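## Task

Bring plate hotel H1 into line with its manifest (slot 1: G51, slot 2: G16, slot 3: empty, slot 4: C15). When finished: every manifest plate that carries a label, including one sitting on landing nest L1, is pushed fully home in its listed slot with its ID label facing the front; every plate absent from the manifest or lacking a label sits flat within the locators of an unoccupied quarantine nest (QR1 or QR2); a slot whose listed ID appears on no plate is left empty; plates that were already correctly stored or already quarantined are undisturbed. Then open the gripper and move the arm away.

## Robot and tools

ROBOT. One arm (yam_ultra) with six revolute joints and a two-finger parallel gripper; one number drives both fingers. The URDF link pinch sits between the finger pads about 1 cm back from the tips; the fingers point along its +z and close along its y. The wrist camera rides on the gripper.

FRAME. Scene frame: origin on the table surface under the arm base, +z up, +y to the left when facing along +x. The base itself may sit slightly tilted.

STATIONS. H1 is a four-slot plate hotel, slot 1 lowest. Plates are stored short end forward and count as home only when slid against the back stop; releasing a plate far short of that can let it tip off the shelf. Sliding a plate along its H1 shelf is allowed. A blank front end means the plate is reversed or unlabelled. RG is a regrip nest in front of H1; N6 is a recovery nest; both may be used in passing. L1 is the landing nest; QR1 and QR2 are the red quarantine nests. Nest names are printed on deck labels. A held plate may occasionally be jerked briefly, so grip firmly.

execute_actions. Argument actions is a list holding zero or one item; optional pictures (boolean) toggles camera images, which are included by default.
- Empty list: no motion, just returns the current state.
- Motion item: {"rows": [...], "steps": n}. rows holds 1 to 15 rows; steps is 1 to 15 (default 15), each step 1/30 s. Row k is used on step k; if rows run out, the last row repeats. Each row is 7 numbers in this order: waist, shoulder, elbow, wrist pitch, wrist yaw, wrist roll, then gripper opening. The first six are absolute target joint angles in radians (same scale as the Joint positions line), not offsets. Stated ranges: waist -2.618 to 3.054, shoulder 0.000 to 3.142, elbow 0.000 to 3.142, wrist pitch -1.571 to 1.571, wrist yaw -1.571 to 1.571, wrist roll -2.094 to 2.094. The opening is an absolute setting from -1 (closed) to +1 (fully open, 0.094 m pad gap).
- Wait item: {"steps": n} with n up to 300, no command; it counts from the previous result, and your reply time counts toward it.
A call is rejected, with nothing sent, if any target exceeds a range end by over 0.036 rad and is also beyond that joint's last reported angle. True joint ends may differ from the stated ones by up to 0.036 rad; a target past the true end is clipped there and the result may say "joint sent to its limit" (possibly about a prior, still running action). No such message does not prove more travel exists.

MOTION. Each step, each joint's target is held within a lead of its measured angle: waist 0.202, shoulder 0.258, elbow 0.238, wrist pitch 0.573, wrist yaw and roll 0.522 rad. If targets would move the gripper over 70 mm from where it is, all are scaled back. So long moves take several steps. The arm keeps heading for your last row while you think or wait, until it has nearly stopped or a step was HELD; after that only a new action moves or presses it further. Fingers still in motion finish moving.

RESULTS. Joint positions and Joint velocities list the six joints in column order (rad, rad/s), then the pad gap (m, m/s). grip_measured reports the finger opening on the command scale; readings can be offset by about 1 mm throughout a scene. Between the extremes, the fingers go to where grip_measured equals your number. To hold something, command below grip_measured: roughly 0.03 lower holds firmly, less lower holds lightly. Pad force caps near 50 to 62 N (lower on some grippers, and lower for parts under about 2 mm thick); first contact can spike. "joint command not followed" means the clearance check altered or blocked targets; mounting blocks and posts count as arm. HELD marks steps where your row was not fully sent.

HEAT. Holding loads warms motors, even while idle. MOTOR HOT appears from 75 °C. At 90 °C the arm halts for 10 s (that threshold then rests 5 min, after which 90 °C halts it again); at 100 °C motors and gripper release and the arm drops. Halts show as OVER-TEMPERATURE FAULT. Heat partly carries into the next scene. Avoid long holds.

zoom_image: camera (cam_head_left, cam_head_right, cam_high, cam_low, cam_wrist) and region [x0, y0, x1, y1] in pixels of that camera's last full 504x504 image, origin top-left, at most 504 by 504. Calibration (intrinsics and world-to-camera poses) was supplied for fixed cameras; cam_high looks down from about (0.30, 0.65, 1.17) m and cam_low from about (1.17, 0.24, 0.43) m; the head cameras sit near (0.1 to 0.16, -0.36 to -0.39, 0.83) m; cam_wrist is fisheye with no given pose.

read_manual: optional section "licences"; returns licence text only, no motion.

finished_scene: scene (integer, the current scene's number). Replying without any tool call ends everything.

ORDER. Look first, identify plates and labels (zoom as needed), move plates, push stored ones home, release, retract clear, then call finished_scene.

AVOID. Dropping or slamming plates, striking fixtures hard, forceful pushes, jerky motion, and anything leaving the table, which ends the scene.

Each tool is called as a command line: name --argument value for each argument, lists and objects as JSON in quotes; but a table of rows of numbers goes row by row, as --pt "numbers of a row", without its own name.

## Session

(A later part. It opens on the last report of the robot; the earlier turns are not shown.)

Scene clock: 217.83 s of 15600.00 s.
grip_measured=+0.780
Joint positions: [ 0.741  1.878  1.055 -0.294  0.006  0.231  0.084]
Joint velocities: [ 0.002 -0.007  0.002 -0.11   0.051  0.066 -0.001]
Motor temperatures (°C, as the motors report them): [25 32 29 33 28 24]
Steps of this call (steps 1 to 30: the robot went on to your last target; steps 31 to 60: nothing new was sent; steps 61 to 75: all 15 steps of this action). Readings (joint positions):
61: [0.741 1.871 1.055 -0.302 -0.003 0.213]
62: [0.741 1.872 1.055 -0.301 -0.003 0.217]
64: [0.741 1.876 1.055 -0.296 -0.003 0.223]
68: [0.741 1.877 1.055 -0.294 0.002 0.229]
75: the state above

execute_actions --actions '[{"rows":[[0.74,1.85,1.08,-0.31,0,0.235,0.74],[0.74,1.835,1.08,-0.33,0,0.235,0.74],[0.74,1.82,1.08,-0.35,0,0.235,0.74],[0.74,1.80,1.08,-0.375,0,0.235,0.74],[0.74,1.78,1.07,-0.40,0,0.235,0.74],[0.74,1.76,1.06,-0.425,0,0.235,0.74],[0.74,1.735,1.05,-0.45,0,0.235,0.74],[0.74,1.71,1.04,-0.47,0,0.235,0.74],[0.75,1.685,1.03,-0.49,0,0.2,0.74],[0.77,1.66,1.02,-0.505,0.01,0.12,0.74],[0.80,1.635,1.01,-0.52,0.03,0.02,0.74],[0.83,1.62,1.01,-0.53,0.05,-0.1,0.74],[0.87,1.62,1.01,-0.54,0.07,-0.22,0.74],[0.91,1.62,1.02,-0.55,0.09,-0.34,0.74],[0.95,1.62,1.04,-0.56,0.11,-0.46,0.74]]}]' --pictures false

execute_actions --actions '[{"rows":[[0.99,1.64,1.08,-0.575,0.13,-0.58,0.74],[1.03,1.67,1.13,-0.59,0.15,-0.70,0.74],[1.07,1.70,1.18,-0.605,0.17,-0.82,0.74],[1.11,1.735,1.23,-0.62,0.185,-0.94,0.74],[1.15,1.77,1.28,-0.635,0.2,-1.06,0.74],[1.18,1.805,1.33,-0.65,0.21,-1.18,0.74],[1.2,1.84,1.38,-0.665,0.216,-1.29,0.74],[1.22,1.875,1.43,-0.68,0.216,-1.38,0.74],[1.23,1.91,1.48,-0.69,0.216,-1.45,0.74],[1.23,1.945,1.53,-0.70,0.216,-1.5,0.74],[1.23,1.98,1.57,-0.71,0.216,-1.516,0.74],[1.23,2.015,1.61,-0.71,0.216,-1.516,0.74],[1.23,2.045,1.64,-0.71,0.216,-1.516,0.74],[1.23,2.075,1.665,-0.71,0.216,-1.516,0.74],[1.23,2.10,1.68,-0.71,0.216,-1.516,0.74]]}]' --pictures false

execute_actions --actions '[{"steps":15}]'

Scene clock: 226.43 s of 15600.00 s.
grip_measured=+0.781
Joint positions: [ 0.854  1.634  1.033 -0.489  0.06  -0.09   0.084]
Joint velocities: [ 1.179 -0.134 -0.027 -0.212  0.432 -2.44   0.   ]
Motor temperatures (°C, as the motors report them): [25 33 29 33 28 24]
Steps of this call (steps 1 to 15: the robot went on to your last target; steps 16 to 90: nothing new was sent; then 5.10 s passed at rest; steps 91 to 105: all 15 steps of this action). Readings (joint positions):
91: [0.741 1.878 1.055 -0.295 0.006 0.231]
92: [0.741 1.877 1.055 -0.297 0.007 0.231]
94: [0.741 1.864 1.055 -0.310 0.007 0.231]
98: [0.741 1.788 1.055 -0.384 0.007 0.231]
105: the state above

Scene clock: 226.93 s of 15600.00 s.
grip_measured=+0.781
Joint positions: [ 1.235  2.051  1.621 -0.659  0.197 -1.367  0.084]
Joint velocities: [-0.056  0.784  0.745 -0.066  0.125 -0.974  0.   ]
Motor temperatures (°C, as the motors report them): [25 33 29 33 28 24]
Steps of this call (steps 1 to 15: all 15 steps of this action). Readings (joint positions):
1: [0.897 1.633 1.037 -0.502 0.073 -0.181]
2: [0.943 1.641 1.050 -0.523 0.086 -0.278]
4: [1.031 1.685 1.114 -0.569 0.115 -0.477]
8: [1.174 1.824 1.315 -0.619 0.166 -0.873]
15: the state above

Scene clock: 227.43 s of 15600.00 s.
grip_measured=+0.781
Joint positions: [ 1.229  2.123  1.649 -0.696  0.215 -1.505  0.084]
Joint velocities: [-0.012  0.002  0.007 -0.007  0.051 -0.051 -0.   ]
Motor temperatures (°C, as the motors report them): [25 33 29 33 28 24]
Steps of this call (steps 1 to 15: the robot went on to your last target). Readings (joint positions):
1: [1.234 2.075 1.640 -0.659 0.201 -1.396]
2: [1.232 2.092 1.648 -0.659 0.204 -1.418]
4: [1.230 2.113 1.649 -0.670 0.208 -1.452]
8: [1.229 2.123 1.649 -0.693 0.213 -1.487]
15: the state above

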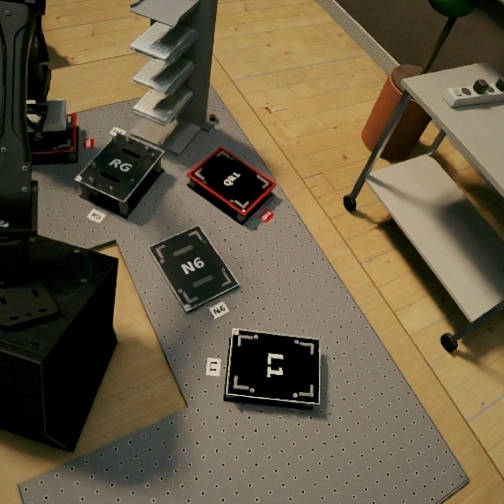

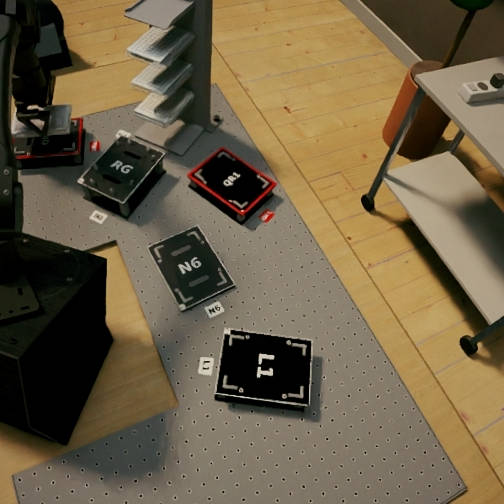

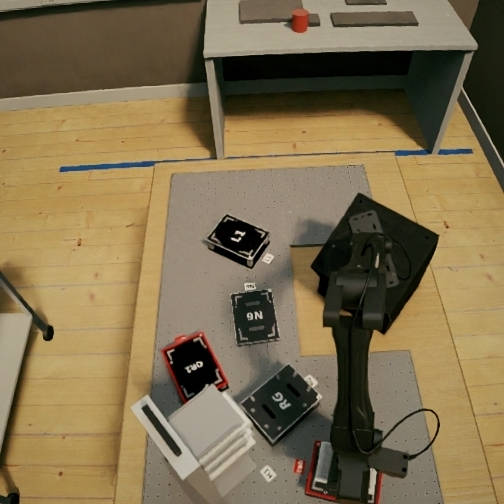

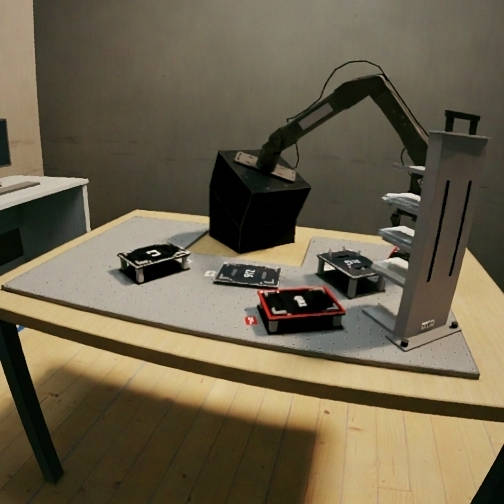

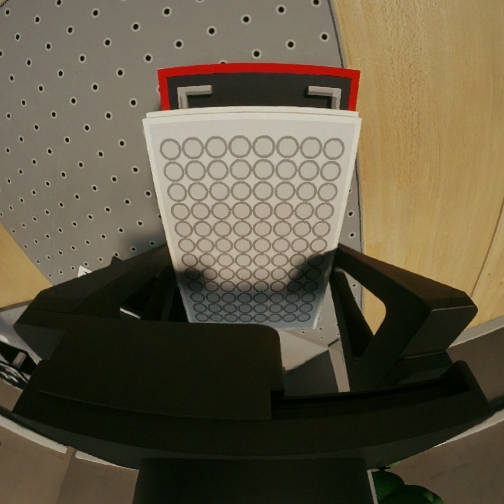

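execute_actions --actions '[{"rows":[[1.222,2.115,1.69,-0.67,0.2,-1.516,0.74],[1.222,2.125,1.70,-0.66,0.2,-1.516,0.74],[1.222,2.135,1.71,-0.655,0.2,-1.516,0.74],[1.222,2.145,1.71,-0.65,0.195,-1.516,0.74],[1.222,2.155,1.71,-0.645,0.195,-1.516,0.74],[1.222,2.165,1.71,-0.64,0.195,-1.516,0.74],[1.222,2.175,1.71,-0.635,0.195,-1.516,0.74],[1.222,2.182,1.71,-0.635,0.195,-1.516,0.74]]}]'

zoom_image --camera "cam_wrist" --region '[100,40,400,340]'

Scene clock: 230.43 s of 15600.00 s.
grip_measured=+0.781
Joint positions: [ 1.222  2.199  1.683 -0.648  0.215 -1.51   0.084]
Joint velocities: [-0.007  0.007 -0.007  0.037 -0.037 -0.081 -0.   ]
Motor temperatures (°C, as the motors report them): [25 34 29 32 28 24]
Steps of this call (steps 1 to 15: the robot went on to your last target; steps 16 to 75: nothing new was sent; steps 76 to 90: all 15 steps of this action). Readings (joint positions):
76: [1.229 2.123 1.649 -0.695 0.215 -1.510]
77: [1.228 2.125 1.651 -0.693 0.215 -1.510]
79: [1.226 2.135 1.666 -0.687 0.215 -1.510]
83: [1.222 2.164 1.682 -0.654 0.215 -1.510]
90: the state above

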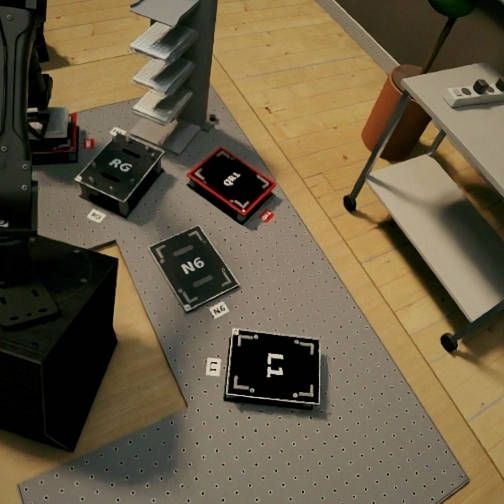

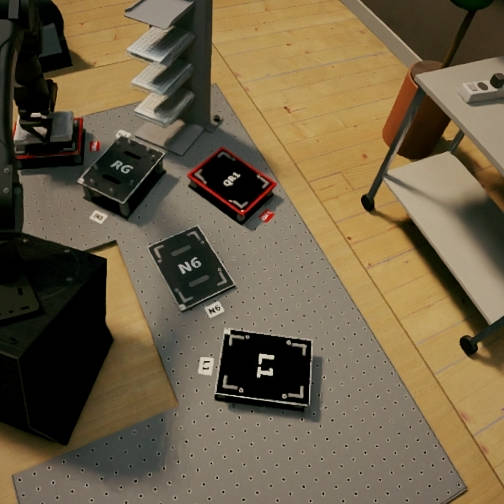

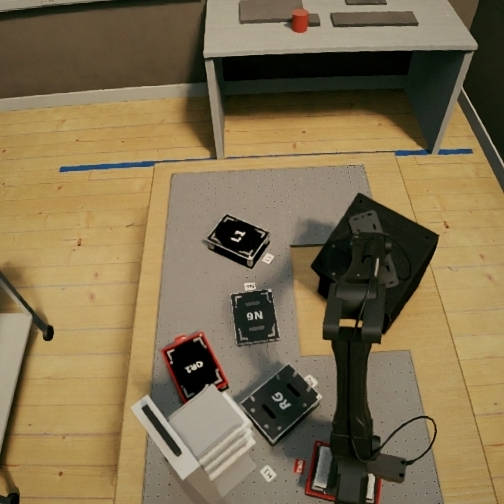

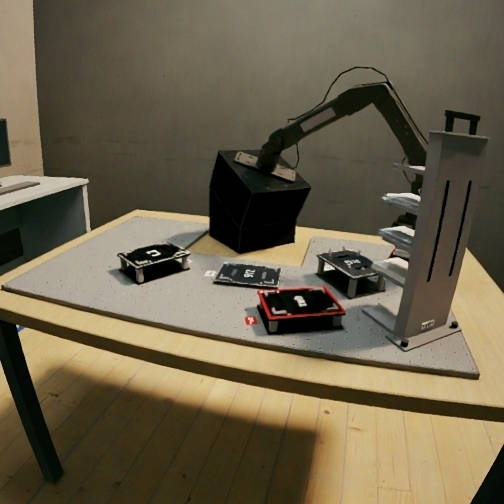

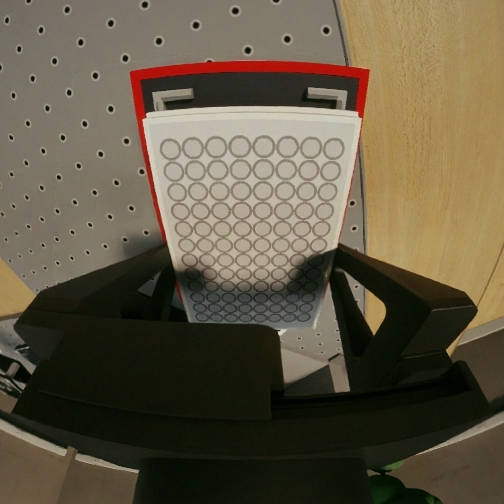

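Region (100, 40, 400, 340) of cam_wrist's 504x504 image, scaled by 1.680, with more detail than that image has.

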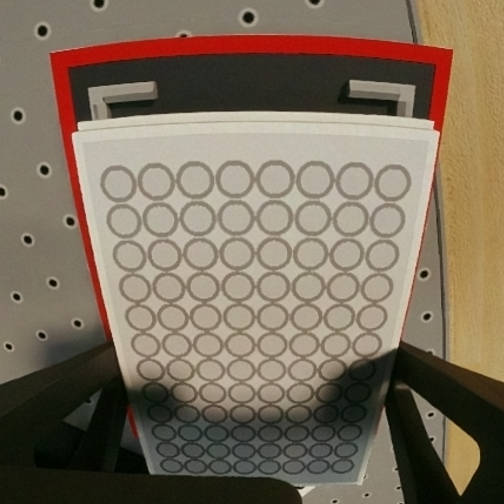

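execute_actions --actions '[{"rows":[[1.222,2.19,1.71,-0.63,0.185,-1.52,0.74],[1.222,2.197,1.71,-0.625,0.18,-1.52,0.74],[1.222,2.204,1.71,-0.62,0.18,-1.52,0.74],[1.222,2.21,1.71,-0.615,0.18,-1.52,0.74],[1.222,2.213,1.71,-0.612,0.18,-1.52,0.74]]}]'

zoom_image --camera "cam_wrist" --region '[100,40,400,340]'

Scene clock: 232.80 s of 15600.00 s.
grip_measured=+0.781
Joint positions: [ 1.222  2.224  1.683 -0.624  0.201 -1.514  0.084]
Joint velocities: [-0.017  0.017  0.002 -0.022 -0.066  0.037 -0.   ]
Motor temperatures (°C, as the motors report them): [25 35 29 32 28 24]
Steps of this call (steps 1 to 15: the robot went on to your last target; steps 16 to 56: nothing new was sent; steps 57 to 71: all 15 steps of this action). Readings (joint positions):
57: [1.222 2.199 1.683 -0.643 0.214 -1.511]
58: [1.222 2.199 1.683 -0.642 0.211 -1.512]
60: [1.222 2.202 1.683 -0.637 0.207 -1.512]
64: [1.222 2.217 1.683 -0.626 0.203 -1.513]
71: the state above

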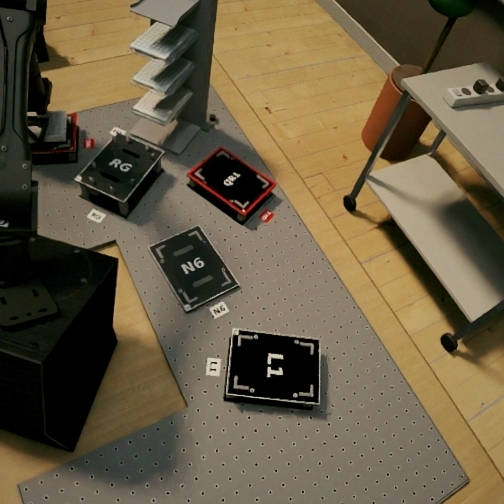

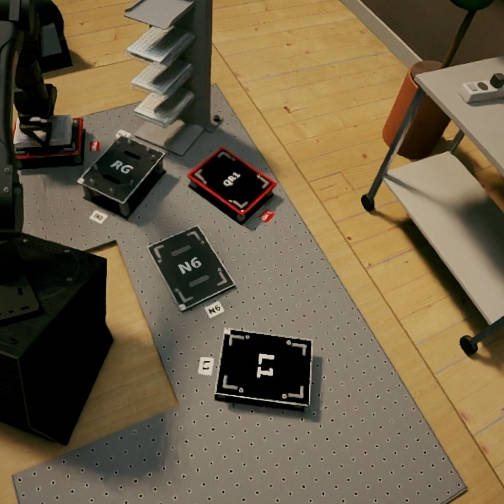

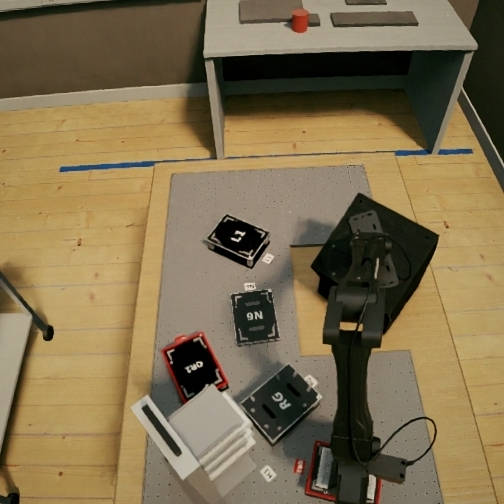

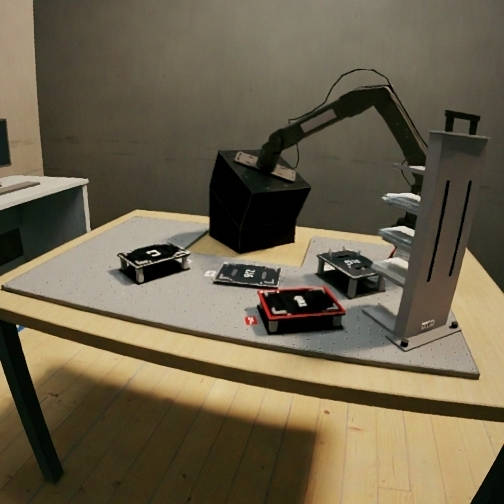

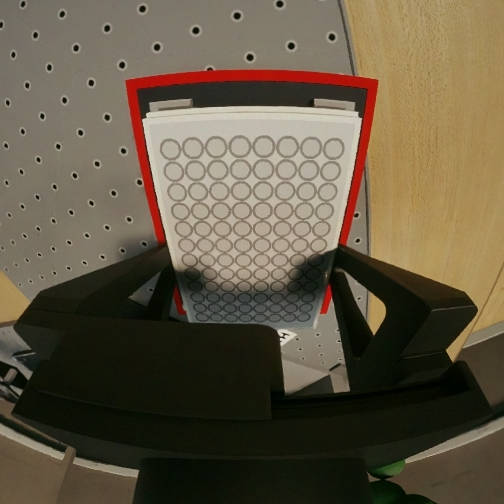

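Region (100, 40, 400, 340) of cam_wrist's 504x504 image, scaled by 1.680, with more detail than that image has.

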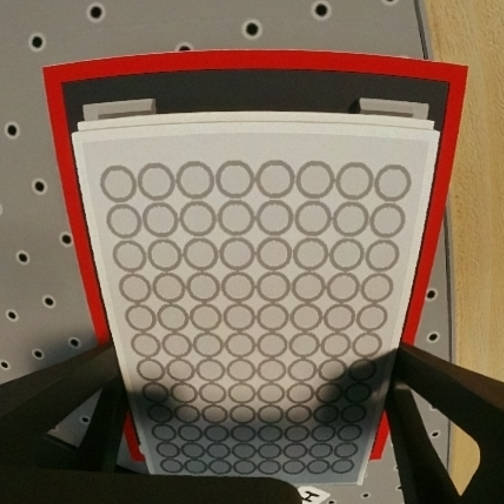

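execute_actions --actions '[{"rows":[[1.219,2.22,1.71,-0.605,0.19,-1.5,0.74],[1.217,2.226,1.71,-0.60,0.19,-1.5,0.74],[1.215,2.232,1.71,-0.595,0.19,-1.5,0.74],[1.215,2.236,1.71,-0.59,0.19,-1.5,0.74]]}]'

zoom_image --camera "cam_wrist" --region '[100,40,400,340]'

Scene clock: 235.00 s of 15600.00 s.
grip_measured=+0.781
Joint positions: [ 1.215  2.246  1.683 -0.6    0.201 -1.507  0.084]
Joint velocities: [ 0.012  0.007 -0.017  0.022  0.051 -0.081 -0.001]
Motor temperatures (°C, as the motors report them): [25 35 29 32 28 24]
Steps of this call (steps 1 to 15: the robot went on to your last target; steps 16 to 51: nothing new was sent; steps 52 to 66: all 15 steps of this action). Readings (joint positions):
52: [1.222 2.224 1.683 -0.621 0.201 -1.513]
53: [1.222 2.225 1.683 -0.620 0.201 -1.512]
55: [1.221 2.229 1.683 -0.613 0.201 -1.510]
59: [1.216 2.242 1.683 -0.604 0.201 -1.507]
66: the state above

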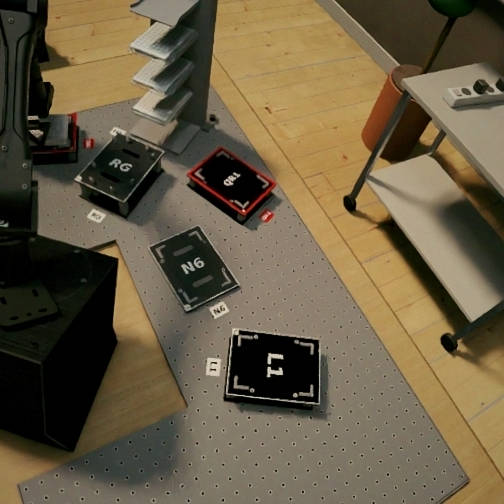

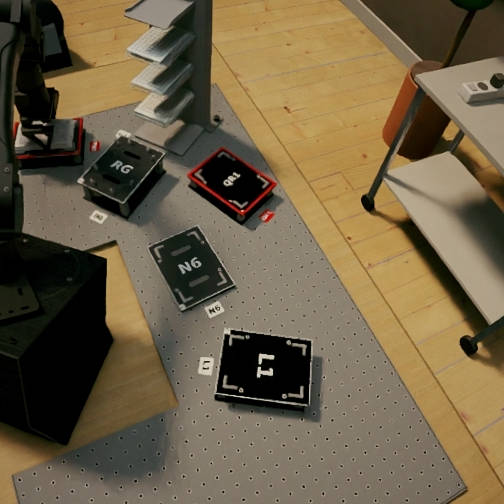

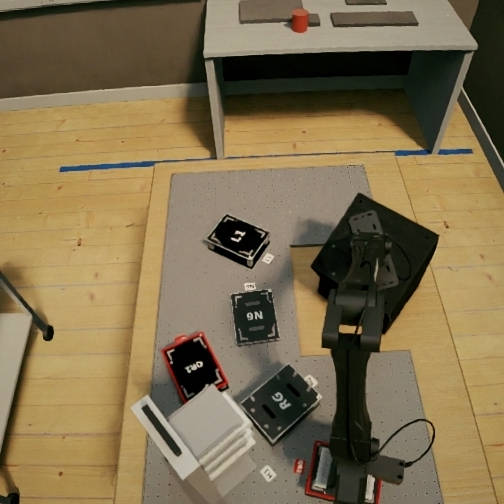

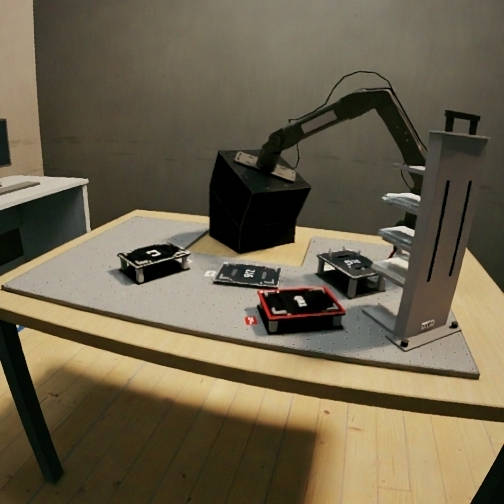

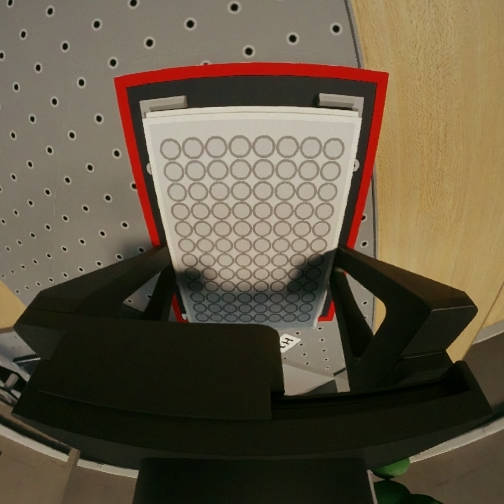

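Region (100, 40, 400, 340) of cam_wrist's 504x504 image, scaled by 1.680, with more detail than that image has.

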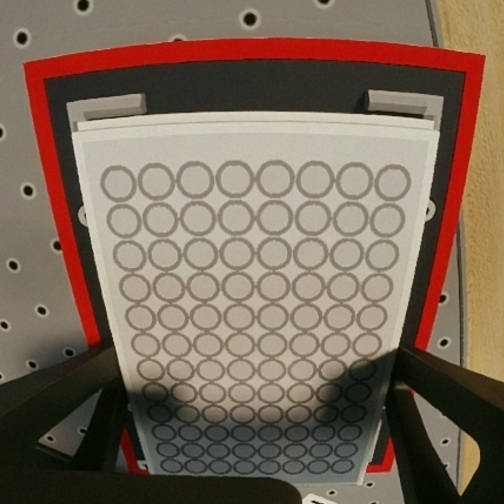

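Slightly over-rotated; correct and seat.

execute_actions --actions '[{"rows":[[1.214,2.236,1.71,-0.585,0.19,-1.526,0.74],[1.213,2.24,1.71,-0.58,0.19,-1.526,0.74],[1.212,2.245,1.71,-0.575,0.19,-1.526,0.74],[1.211,2.25,1.71,-0.57,0.19,-1.526,0.74],[1.211,2.255,1.71,-0.567,0.19,-1.526,0.74],[1.211,2.26,1.71,-0.565,0.19,-1.526,0.74]]}]'

Scene clock: 236.73 s of 15600.00 s.
grip_measured=+0.781
Joint positions: [ 1.213  2.259  1.683 -0.582  0.201 -1.52   0.084]
Joint velocities: [ 0.002  0.007 -0.012 -0.066  0.022 -0.022  0.001]
Motor temperatures (°C, as the motors report them): [25 36 30 32 28 24]
Steps of this call (steps 1 to 15: the robot went on to your last target; steps 16 to 37: nothing new was sent; steps 38 to 52: all 15 steps of this action). Readings (joint positions):
38: [1.215 2.246 1.683 -0.599 0.201 -1.508]
39: [1.215 2.246 1.683 -0.598 0.201 -1.510]
41: [1.215 2.247 1.683 -0.593 0.201 -1.514]
45: [1.215 2.254 1.683 -0.586 0.201 -1.517]
52: the state above

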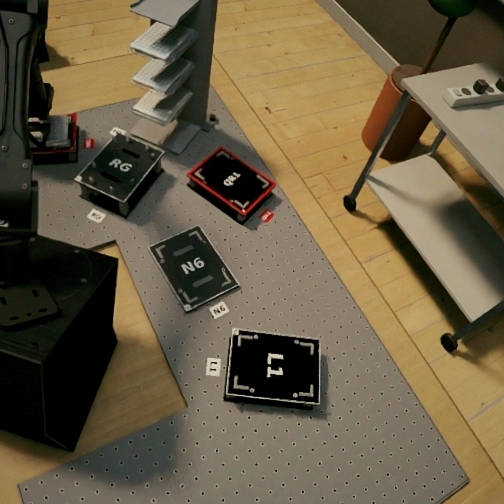

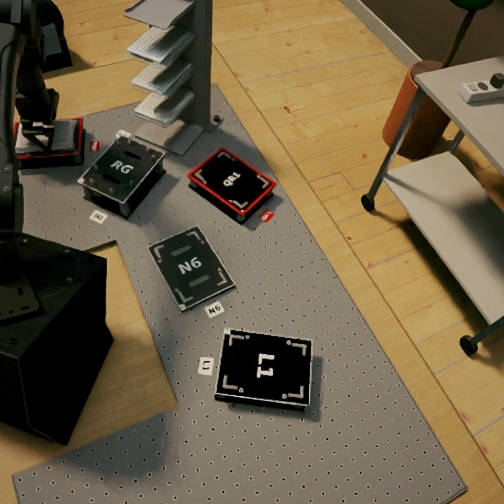

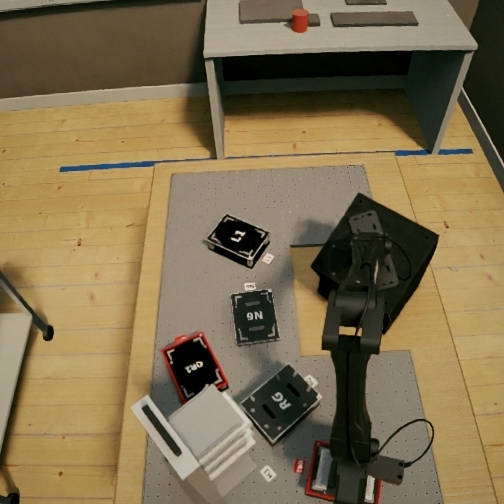

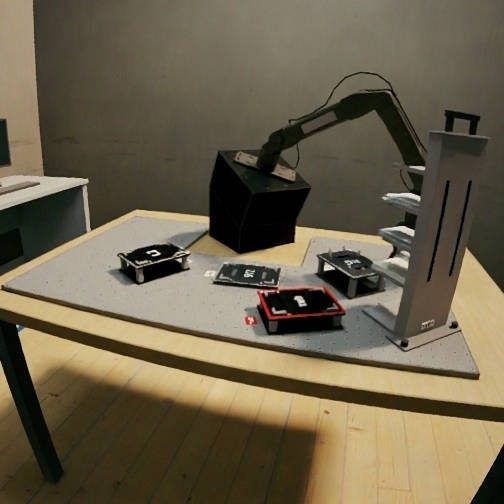

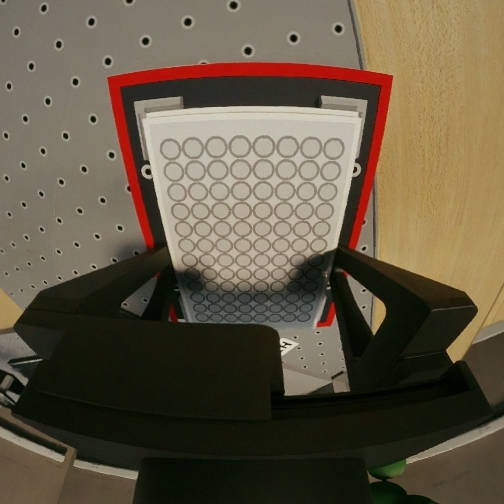

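execute_actions --actions '[{"rows":[[1.209,2.262,1.71,-0.59,0.19,-1.526,0.74],[1.209,2.262,1.71,-0.59,0.19,-1.526,0.74],[1.209,2.262,1.71,-0.59,0.19,-1.526,0.74],[1.209,2.262,1.71,-0.59,0.19,-1.526,0.78],[1.209,2.255,1.71,-0.59,0.19,-1.526,0.82],[1.209,2.25,1.71,-0.59,0.19,-1.526,0.85],[1.209,2.25,1.71,-0.59,0.19,-1.526,0.92],[1.209,2.24,1.71,-0.59,0.19,-1.526,1],[1.215,2.22,1.71,-0.61,0.19,-1.526,1],[1.22,2.20,1.71,-0.635,0.19,-1.526,1],[1.225,2.175,1.71,-0.66,0.19,-1.526,1],[1.23,2.15,1.71,-0.685,0.19,-1.526,1],[1.235,2.125,1.71,-0.71,0.19,-1.526,1],[1.24,2.10,1.71,-0.735,0.19,-1.526,1],[1.24,2.07,1.71,-0.755,0.19,-1.526,1]]}]' --pictures false

execute_actions --actions '[{"steps":10}]'

zoom_image --camera "cam_wrist" --region '[130,50,380,300]'

Scene clock: 240.90 s of 15600.00 s.
grip_measured=+1.000
Joint positions: [ 1.216  2.174  1.683 -0.672  0.201 -1.52   0.094]
Joint velocities: [ 0.042 -0.794  0.002 -0.549  0.007 -0.022  0.   ]
Motor temperatures (°C, as the motors report them): [25 36 30 32 28 24]
Steps of this call (steps 1 to 15: the robot went on to your last target; steps 16 to 90: nothing new was sent; then 0.67 s passed at rest; steps 91 to 105: all 15 steps of this action). Readings (joint positions):
91: [1.213 2.259 1.683 -0.582 0.201 -1.520]
92: [1.213 2.259 1.683 -0.582 0.201 -1.520]
94: [1.213 2.259 1.683 -0.582 0.201 -1.520]
98: [1.213 2.259 1.683 -0.582 0.201 -1.520]
105: the state above

Scene clock: 241.23 s of 15600.00 s.
grip_measured=+1.000
Joint positions: [ 1.225  2.073  1.696 -0.724  0.201 -1.52   0.094]
Joint velocities: [-0.002  0.081  0.002 -0.11   0.007  0.007  0.   ]
Motor temperatures (°C, as the motors report them): [25 36 30 32 28 24]
Steps of this call (steps 1 to 10: the robot went on to your last target). Readings (joint positions):
1: [1.218 2.146 1.683 -0.688 0.201 -1.520]
2: [1.219 2.120 1.683 -0.698 0.201 -1.520]
4: [1.223 2.081 1.688 -0.709 0.201 -1.520]
8: [1.225 2.068 1.696 -0.713 0.201 -1.520]
10: the state above

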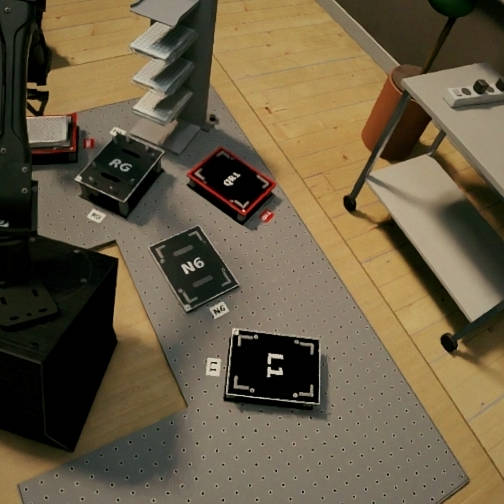

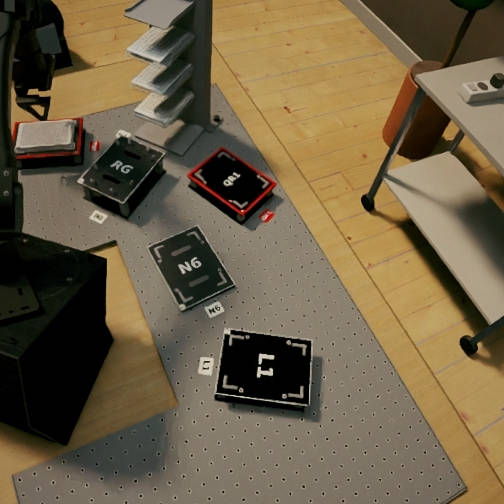

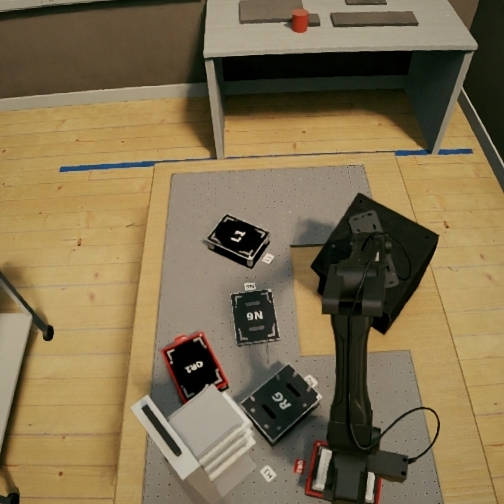

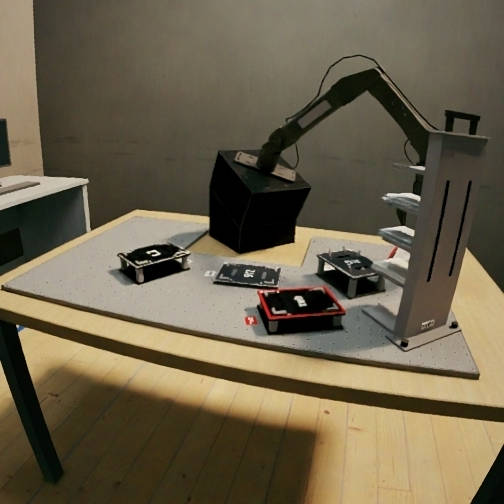

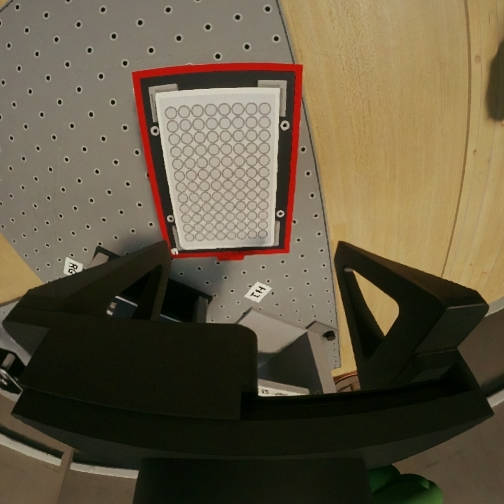

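Region (130, 50, 380, 300) of cam_wrist's 504x504 image, scaled by 2.016, with more detail than that image has.

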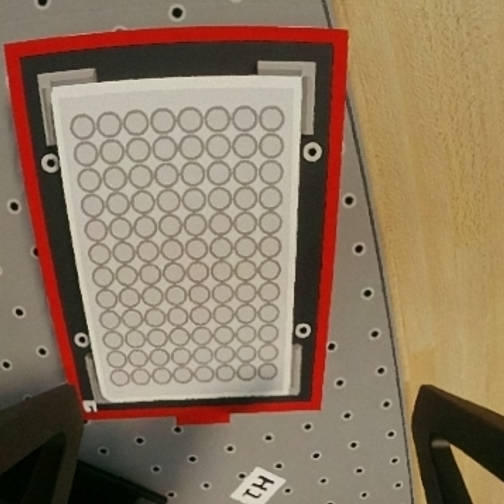

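execute_actions --actions '[{"rows":[[1.26,2.05,1.71,-0.72,0.3,-1.45,1],[1.28,2.03,1.71,-0.70,0.4,-1.4,1],[1.30,2.01,1.71,-0.68,0.5,-1.35,1],[1.32,2.0,1.71,-0.66,0.6,-1.3,1],[1.34,2.0,1.71,-0.65,0.7,-1.3,1]]}]'

Scene clock: 242.83 s of 15600.00 s.
grip_measured=+1.000
Joint positions: [ 1.339  2.018  1.696 -0.663  0.661 -1.319  0.094]
Joint velocities: [-0.027 -0.017 -0.012 -0.007  0.183  0.037  0.   ]
Motor temperatures (°C, as the motors report them): [25 37 30 32 28 24]
Steps of this call (steps 1 to 30: the robot went on to your last target; steps 31 to 33: nothing new was sent; steps 34 to 48: all 15 steps of this action). Readings (joint positions):
34: [1.227 2.078 1.696 -0.738 0.215 -1.511]
35: [1.232 2.077 1.696 -0.736 0.247 -1.492]
37: [1.254 2.068 1.696 -0.725 0.351 -1.438]
41: [1.321 2.032 1.696 -0.686 0.553 -1.360]
48: the state above

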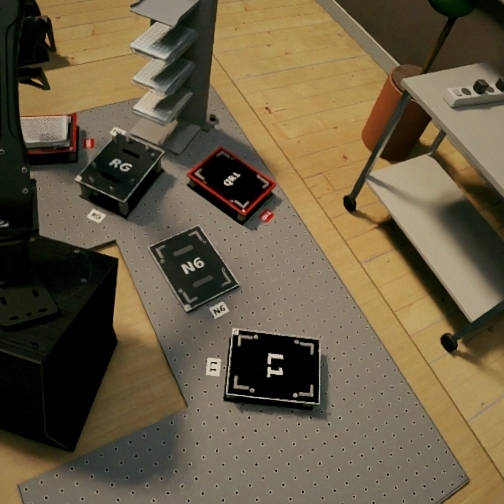

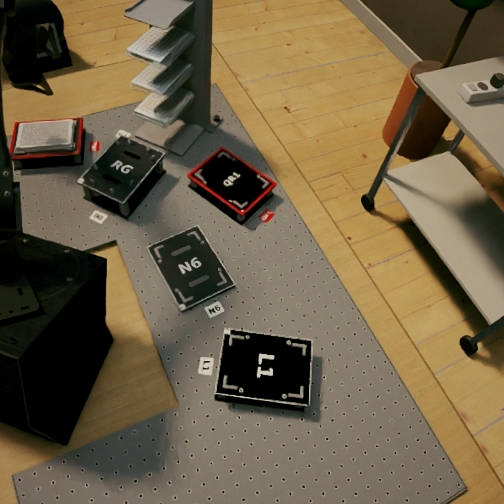

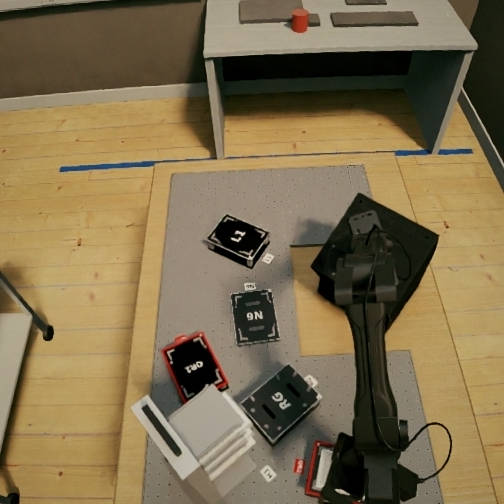

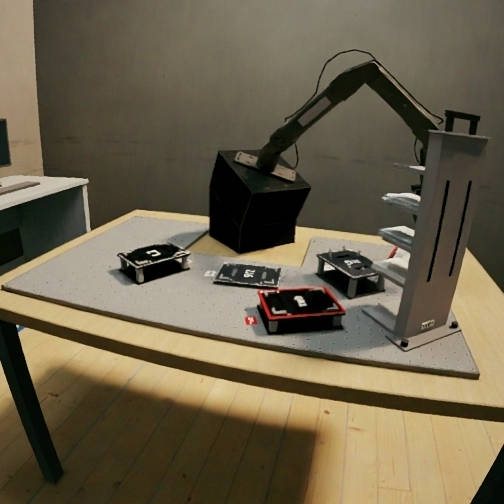

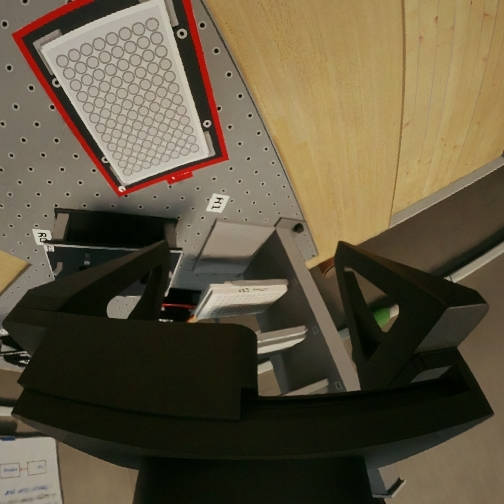

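zoom_image --camera "cam_wrist" --region '[190,260,330,400]'

Region (190, 260, 330, 400) of cam_wrist's 504x504 image, scaled by 3.600, with more detail than that image has.

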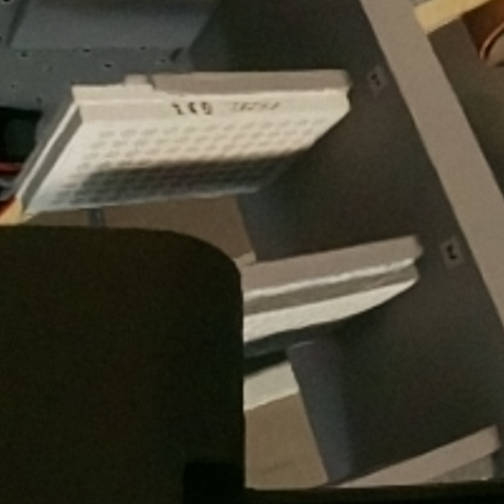

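execute_actions --actions '[{"rows":[[1.33,1.93,1.63,-0.6,0.62,-1.15,1],[1.31,1.86,1.55,-0.53,0.55,-1.0,1],[1.28,1.79,1.47,-0.46,0.48,-0.85,1],[1.25,1.72,1.39,-0.39,0.42,-0.7,1],[1.22,1.65,1.31,-0.32,0.37,-0.55,1],[1.19,1.58,1.22,-0.25,0.33,-0.4,1],[1.16,1.51,1.13,-0.18,0.3,-0.25,1],[1.13,1.44,1.04,-0.11,0.27,-0.12,1],[1.10,1.37,0.95,-0.04,0.25,0,1],[1.06,1.31,0.86,0.03,0.23,0.08,1],[1.02,1.26,0.78,0.1,0.22,0.13,1],[0.98,1.22,0.71,0.16,0.21,0.16,1],[0.94,1.20,0.66,0.21,0.2,0.16,1],[0.90,1.19,0.64,0.24,0.19,0.16,1],[0.86,1.19,0.64,0.255,0.19,0.16,1]]}]' --pictures false

execute_actions --actions '[{"rows":[[0.83,1.19,0.65,0.255,0.19,0.16,1],[0.81,1.2,0.67,0.255,0.19,0.16,1],[0.79,1.21,0.69,0.255,0.19,0.16,1],[0.78,1.225,0.71,0.255,0.19,0.16,1],[0.778,1.24,0.72,0.255,0.19,0.16,1]]}]'

Scene clock: 260.97 s of 15600.00 s.
grip_measured=+1.000
Joint positions: [ 0.925  1.199  0.695  0.058  0.268 -0.077  0.094]
Joint velocities: [-1.033 -0.193 -1.111  0.974 -0.374  1.546  0.   ]
Motor temperatures (°C, as the motors report them): [25 39 30 32 28 24]
Steps of this call (steps 1 to 30: the robot went on to your last target; steps 31 to 90: nothing new was sent; then 14.63 s passed at rest; steps 91 to 105: all 15 steps of this action). Readings (joint positions):
91: [1.338 2.010 1.685 -0.650 0.681 -1.286]
92: [1.335 1.986 1.648 -0.622 0.658 -1.237]
94: [1.315 1.889 1.515 -0.551 0.582 -1.084]
98: [1.194 1.594 1.193 -0.360 0.422 -0.694]
105: the state above

Scene clock: 261.47 s of 15600.00 s.
grip_measured=+1.000
Joint positions: [0.781 1.24  0.688 0.225 0.202 0.146 0.094]
Joint velocities: [-0.022  0.002  0.017 -0.081  0.007  0.007  0.   ]
Motor temperatures (°C, as the motors report them): [25 39 30 32 28 24]
Steps of this call (steps 1 to 15: all 15 steps of this action). Readings (joint positions):
1: [0.889 1.198 0.667 0.085 0.256 -0.031]
2: [0.856 1.202 0.654 0.100 0.246 0.007]
4: [0.807 1.217 0.655 0.129 0.232 0.060]
8: [0.781 1.240 0.683 0.190 0.217 0.116]
15: the state above

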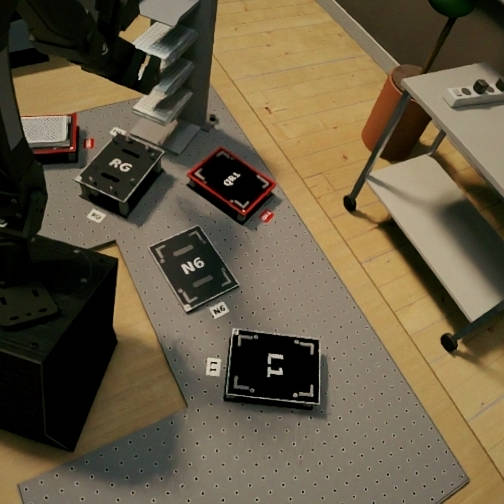

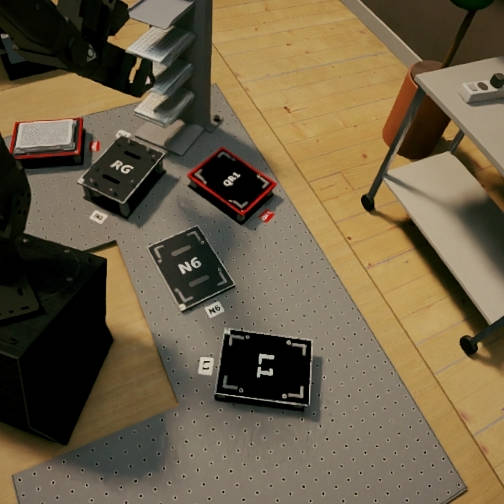

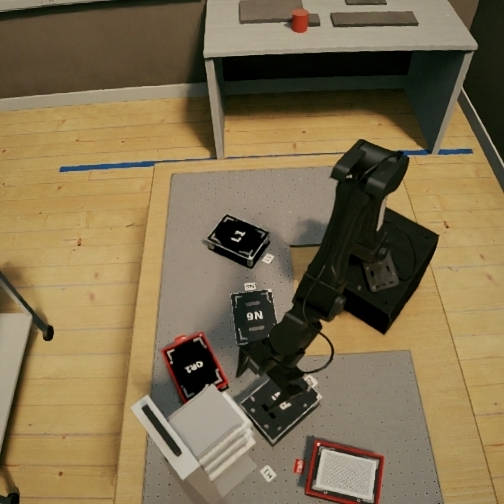

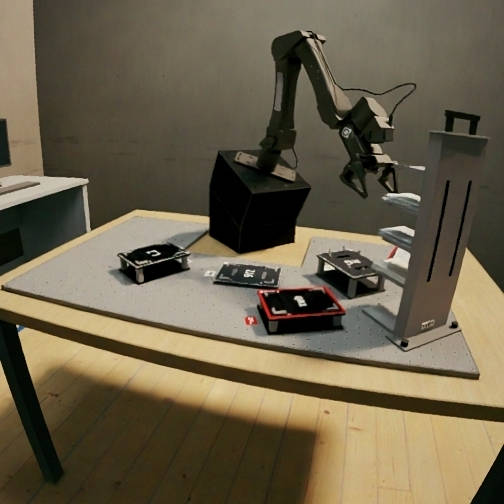

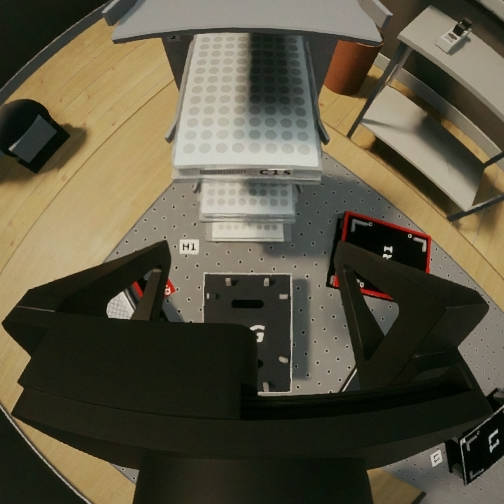

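execute_actions --actions '[{"rows":[[0.775,1.255,0.742,0.23,0.185,0.15,1],[0.773,1.27,0.761,0.22,0.18,0.148,1],[0.770,1.285,0.78,0.215,0.176,0.146,1],[0.766,1.30,0.799,0.21,0.172,0.144,1],[0.762,1.315,0.818,0.205,0.168,0.142,1],[0.758,1.33,0.837,0.2,0.164,0.14,1],[0.754,1.345,0.856,0.196,0.16,0.138,1],[0.75,1.36,0.875,0.192,0.156,0.136,1],[0.746,1.374,0.894,0.188,0.152,0.134,1],[0.742,1.388,0.913,0.184,0.148,0.134,1],[0.738,1.402,0.931,0.18,0.145,0.134,1],[0.734,1.415,0.948,0.18,0.145,0.134,1]]}]' --pictures false

execute_actions --actions '[{"steps":8}]'

zoom_image --camera "cam_low" --region '[350,140,440,230]'

Scene clock: 264.53 s of 15600.00 s.
grip_measured=+1.000
Joint positions: [0.743 1.417 0.914 0.192 0.159 0.142 0.094]
Joint velocities: [-0.032  0.042  0.076 -0.037  0.022 -0.051  0.   ]
Motor temperatures (°C, as the motors report them): [25 38 30 33 28 24]
Steps of this call (steps 1 to 15: the robot went on to your last target; steps 16 to 77: nothing new was sent; steps 78 to 92: all 15 steps of this action). Readings (joint positions):
78: [0.781 1.242 0.691 0.228 0.197 0.154]
79: [0.781 1.248 0.698 0.224 0.196 0.154]
81: [0.780 1.273 0.728 0.216 0.191 0.153]
85: [0.768 1.336 0.808 0.205 0.177 0.148]
92: the state above

Scene clock: 264.80 s of 15600.00 s.
grip_measured=+1.000
Joint positions: [0.742 1.418 0.915 0.184 0.157 0.14  0.094]
Joint velocities: [ 0.002  0.002 -0.002 -0.095  0.022 -0.037  0.   ]
Motor temperatures (°C, as the motors report them): [25 38 30 33 28 24]
Steps of this call (steps 1 to 8: the robot went on to your last target). Readings (joint positions):
1: [0.743 1.418 0.915 0.192 0.158 0.141]
2: [0.742 1.418 0.915 0.190 0.158 0.141]
4: [0.742 1.418 0.915 0.187 0.157 0.141]
8: the state above

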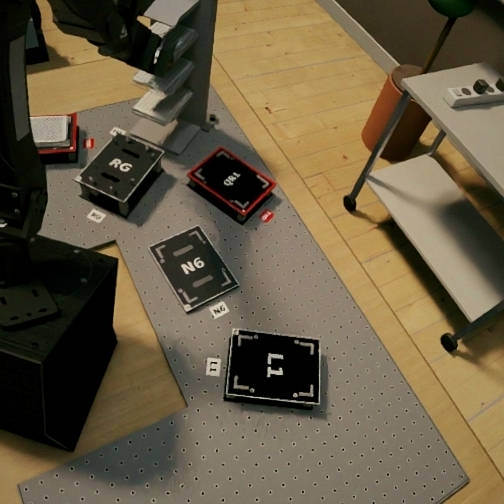

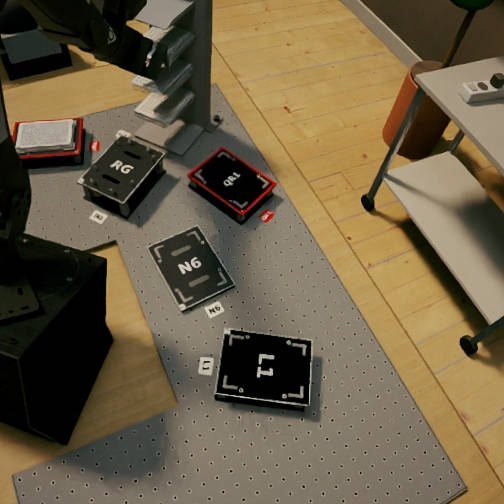

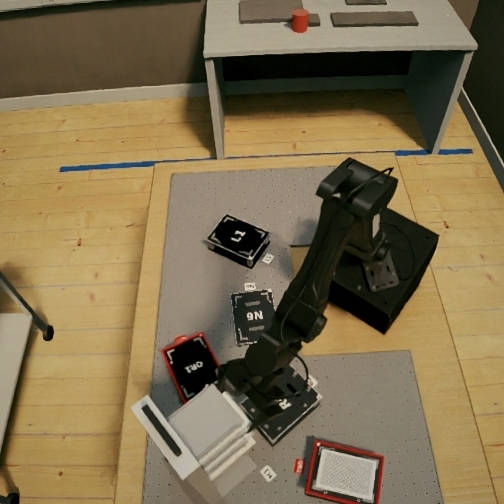

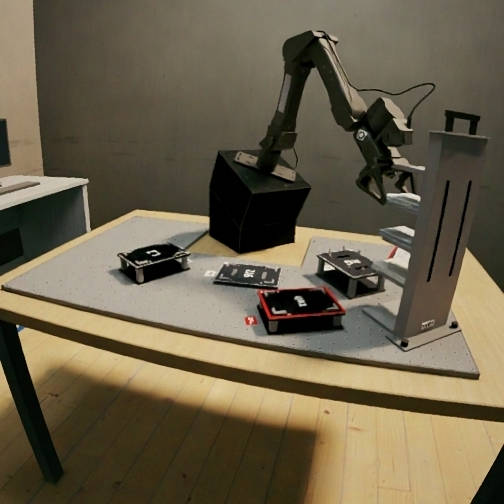

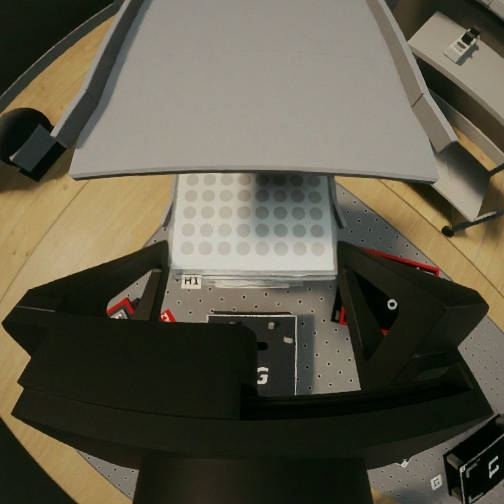

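Region (350, 140, 440, 230) of cam_low's 504x504 image, scaled by 5.600, with more detail than that image has.

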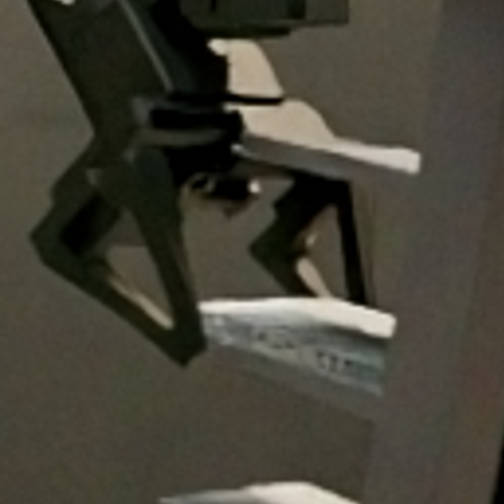

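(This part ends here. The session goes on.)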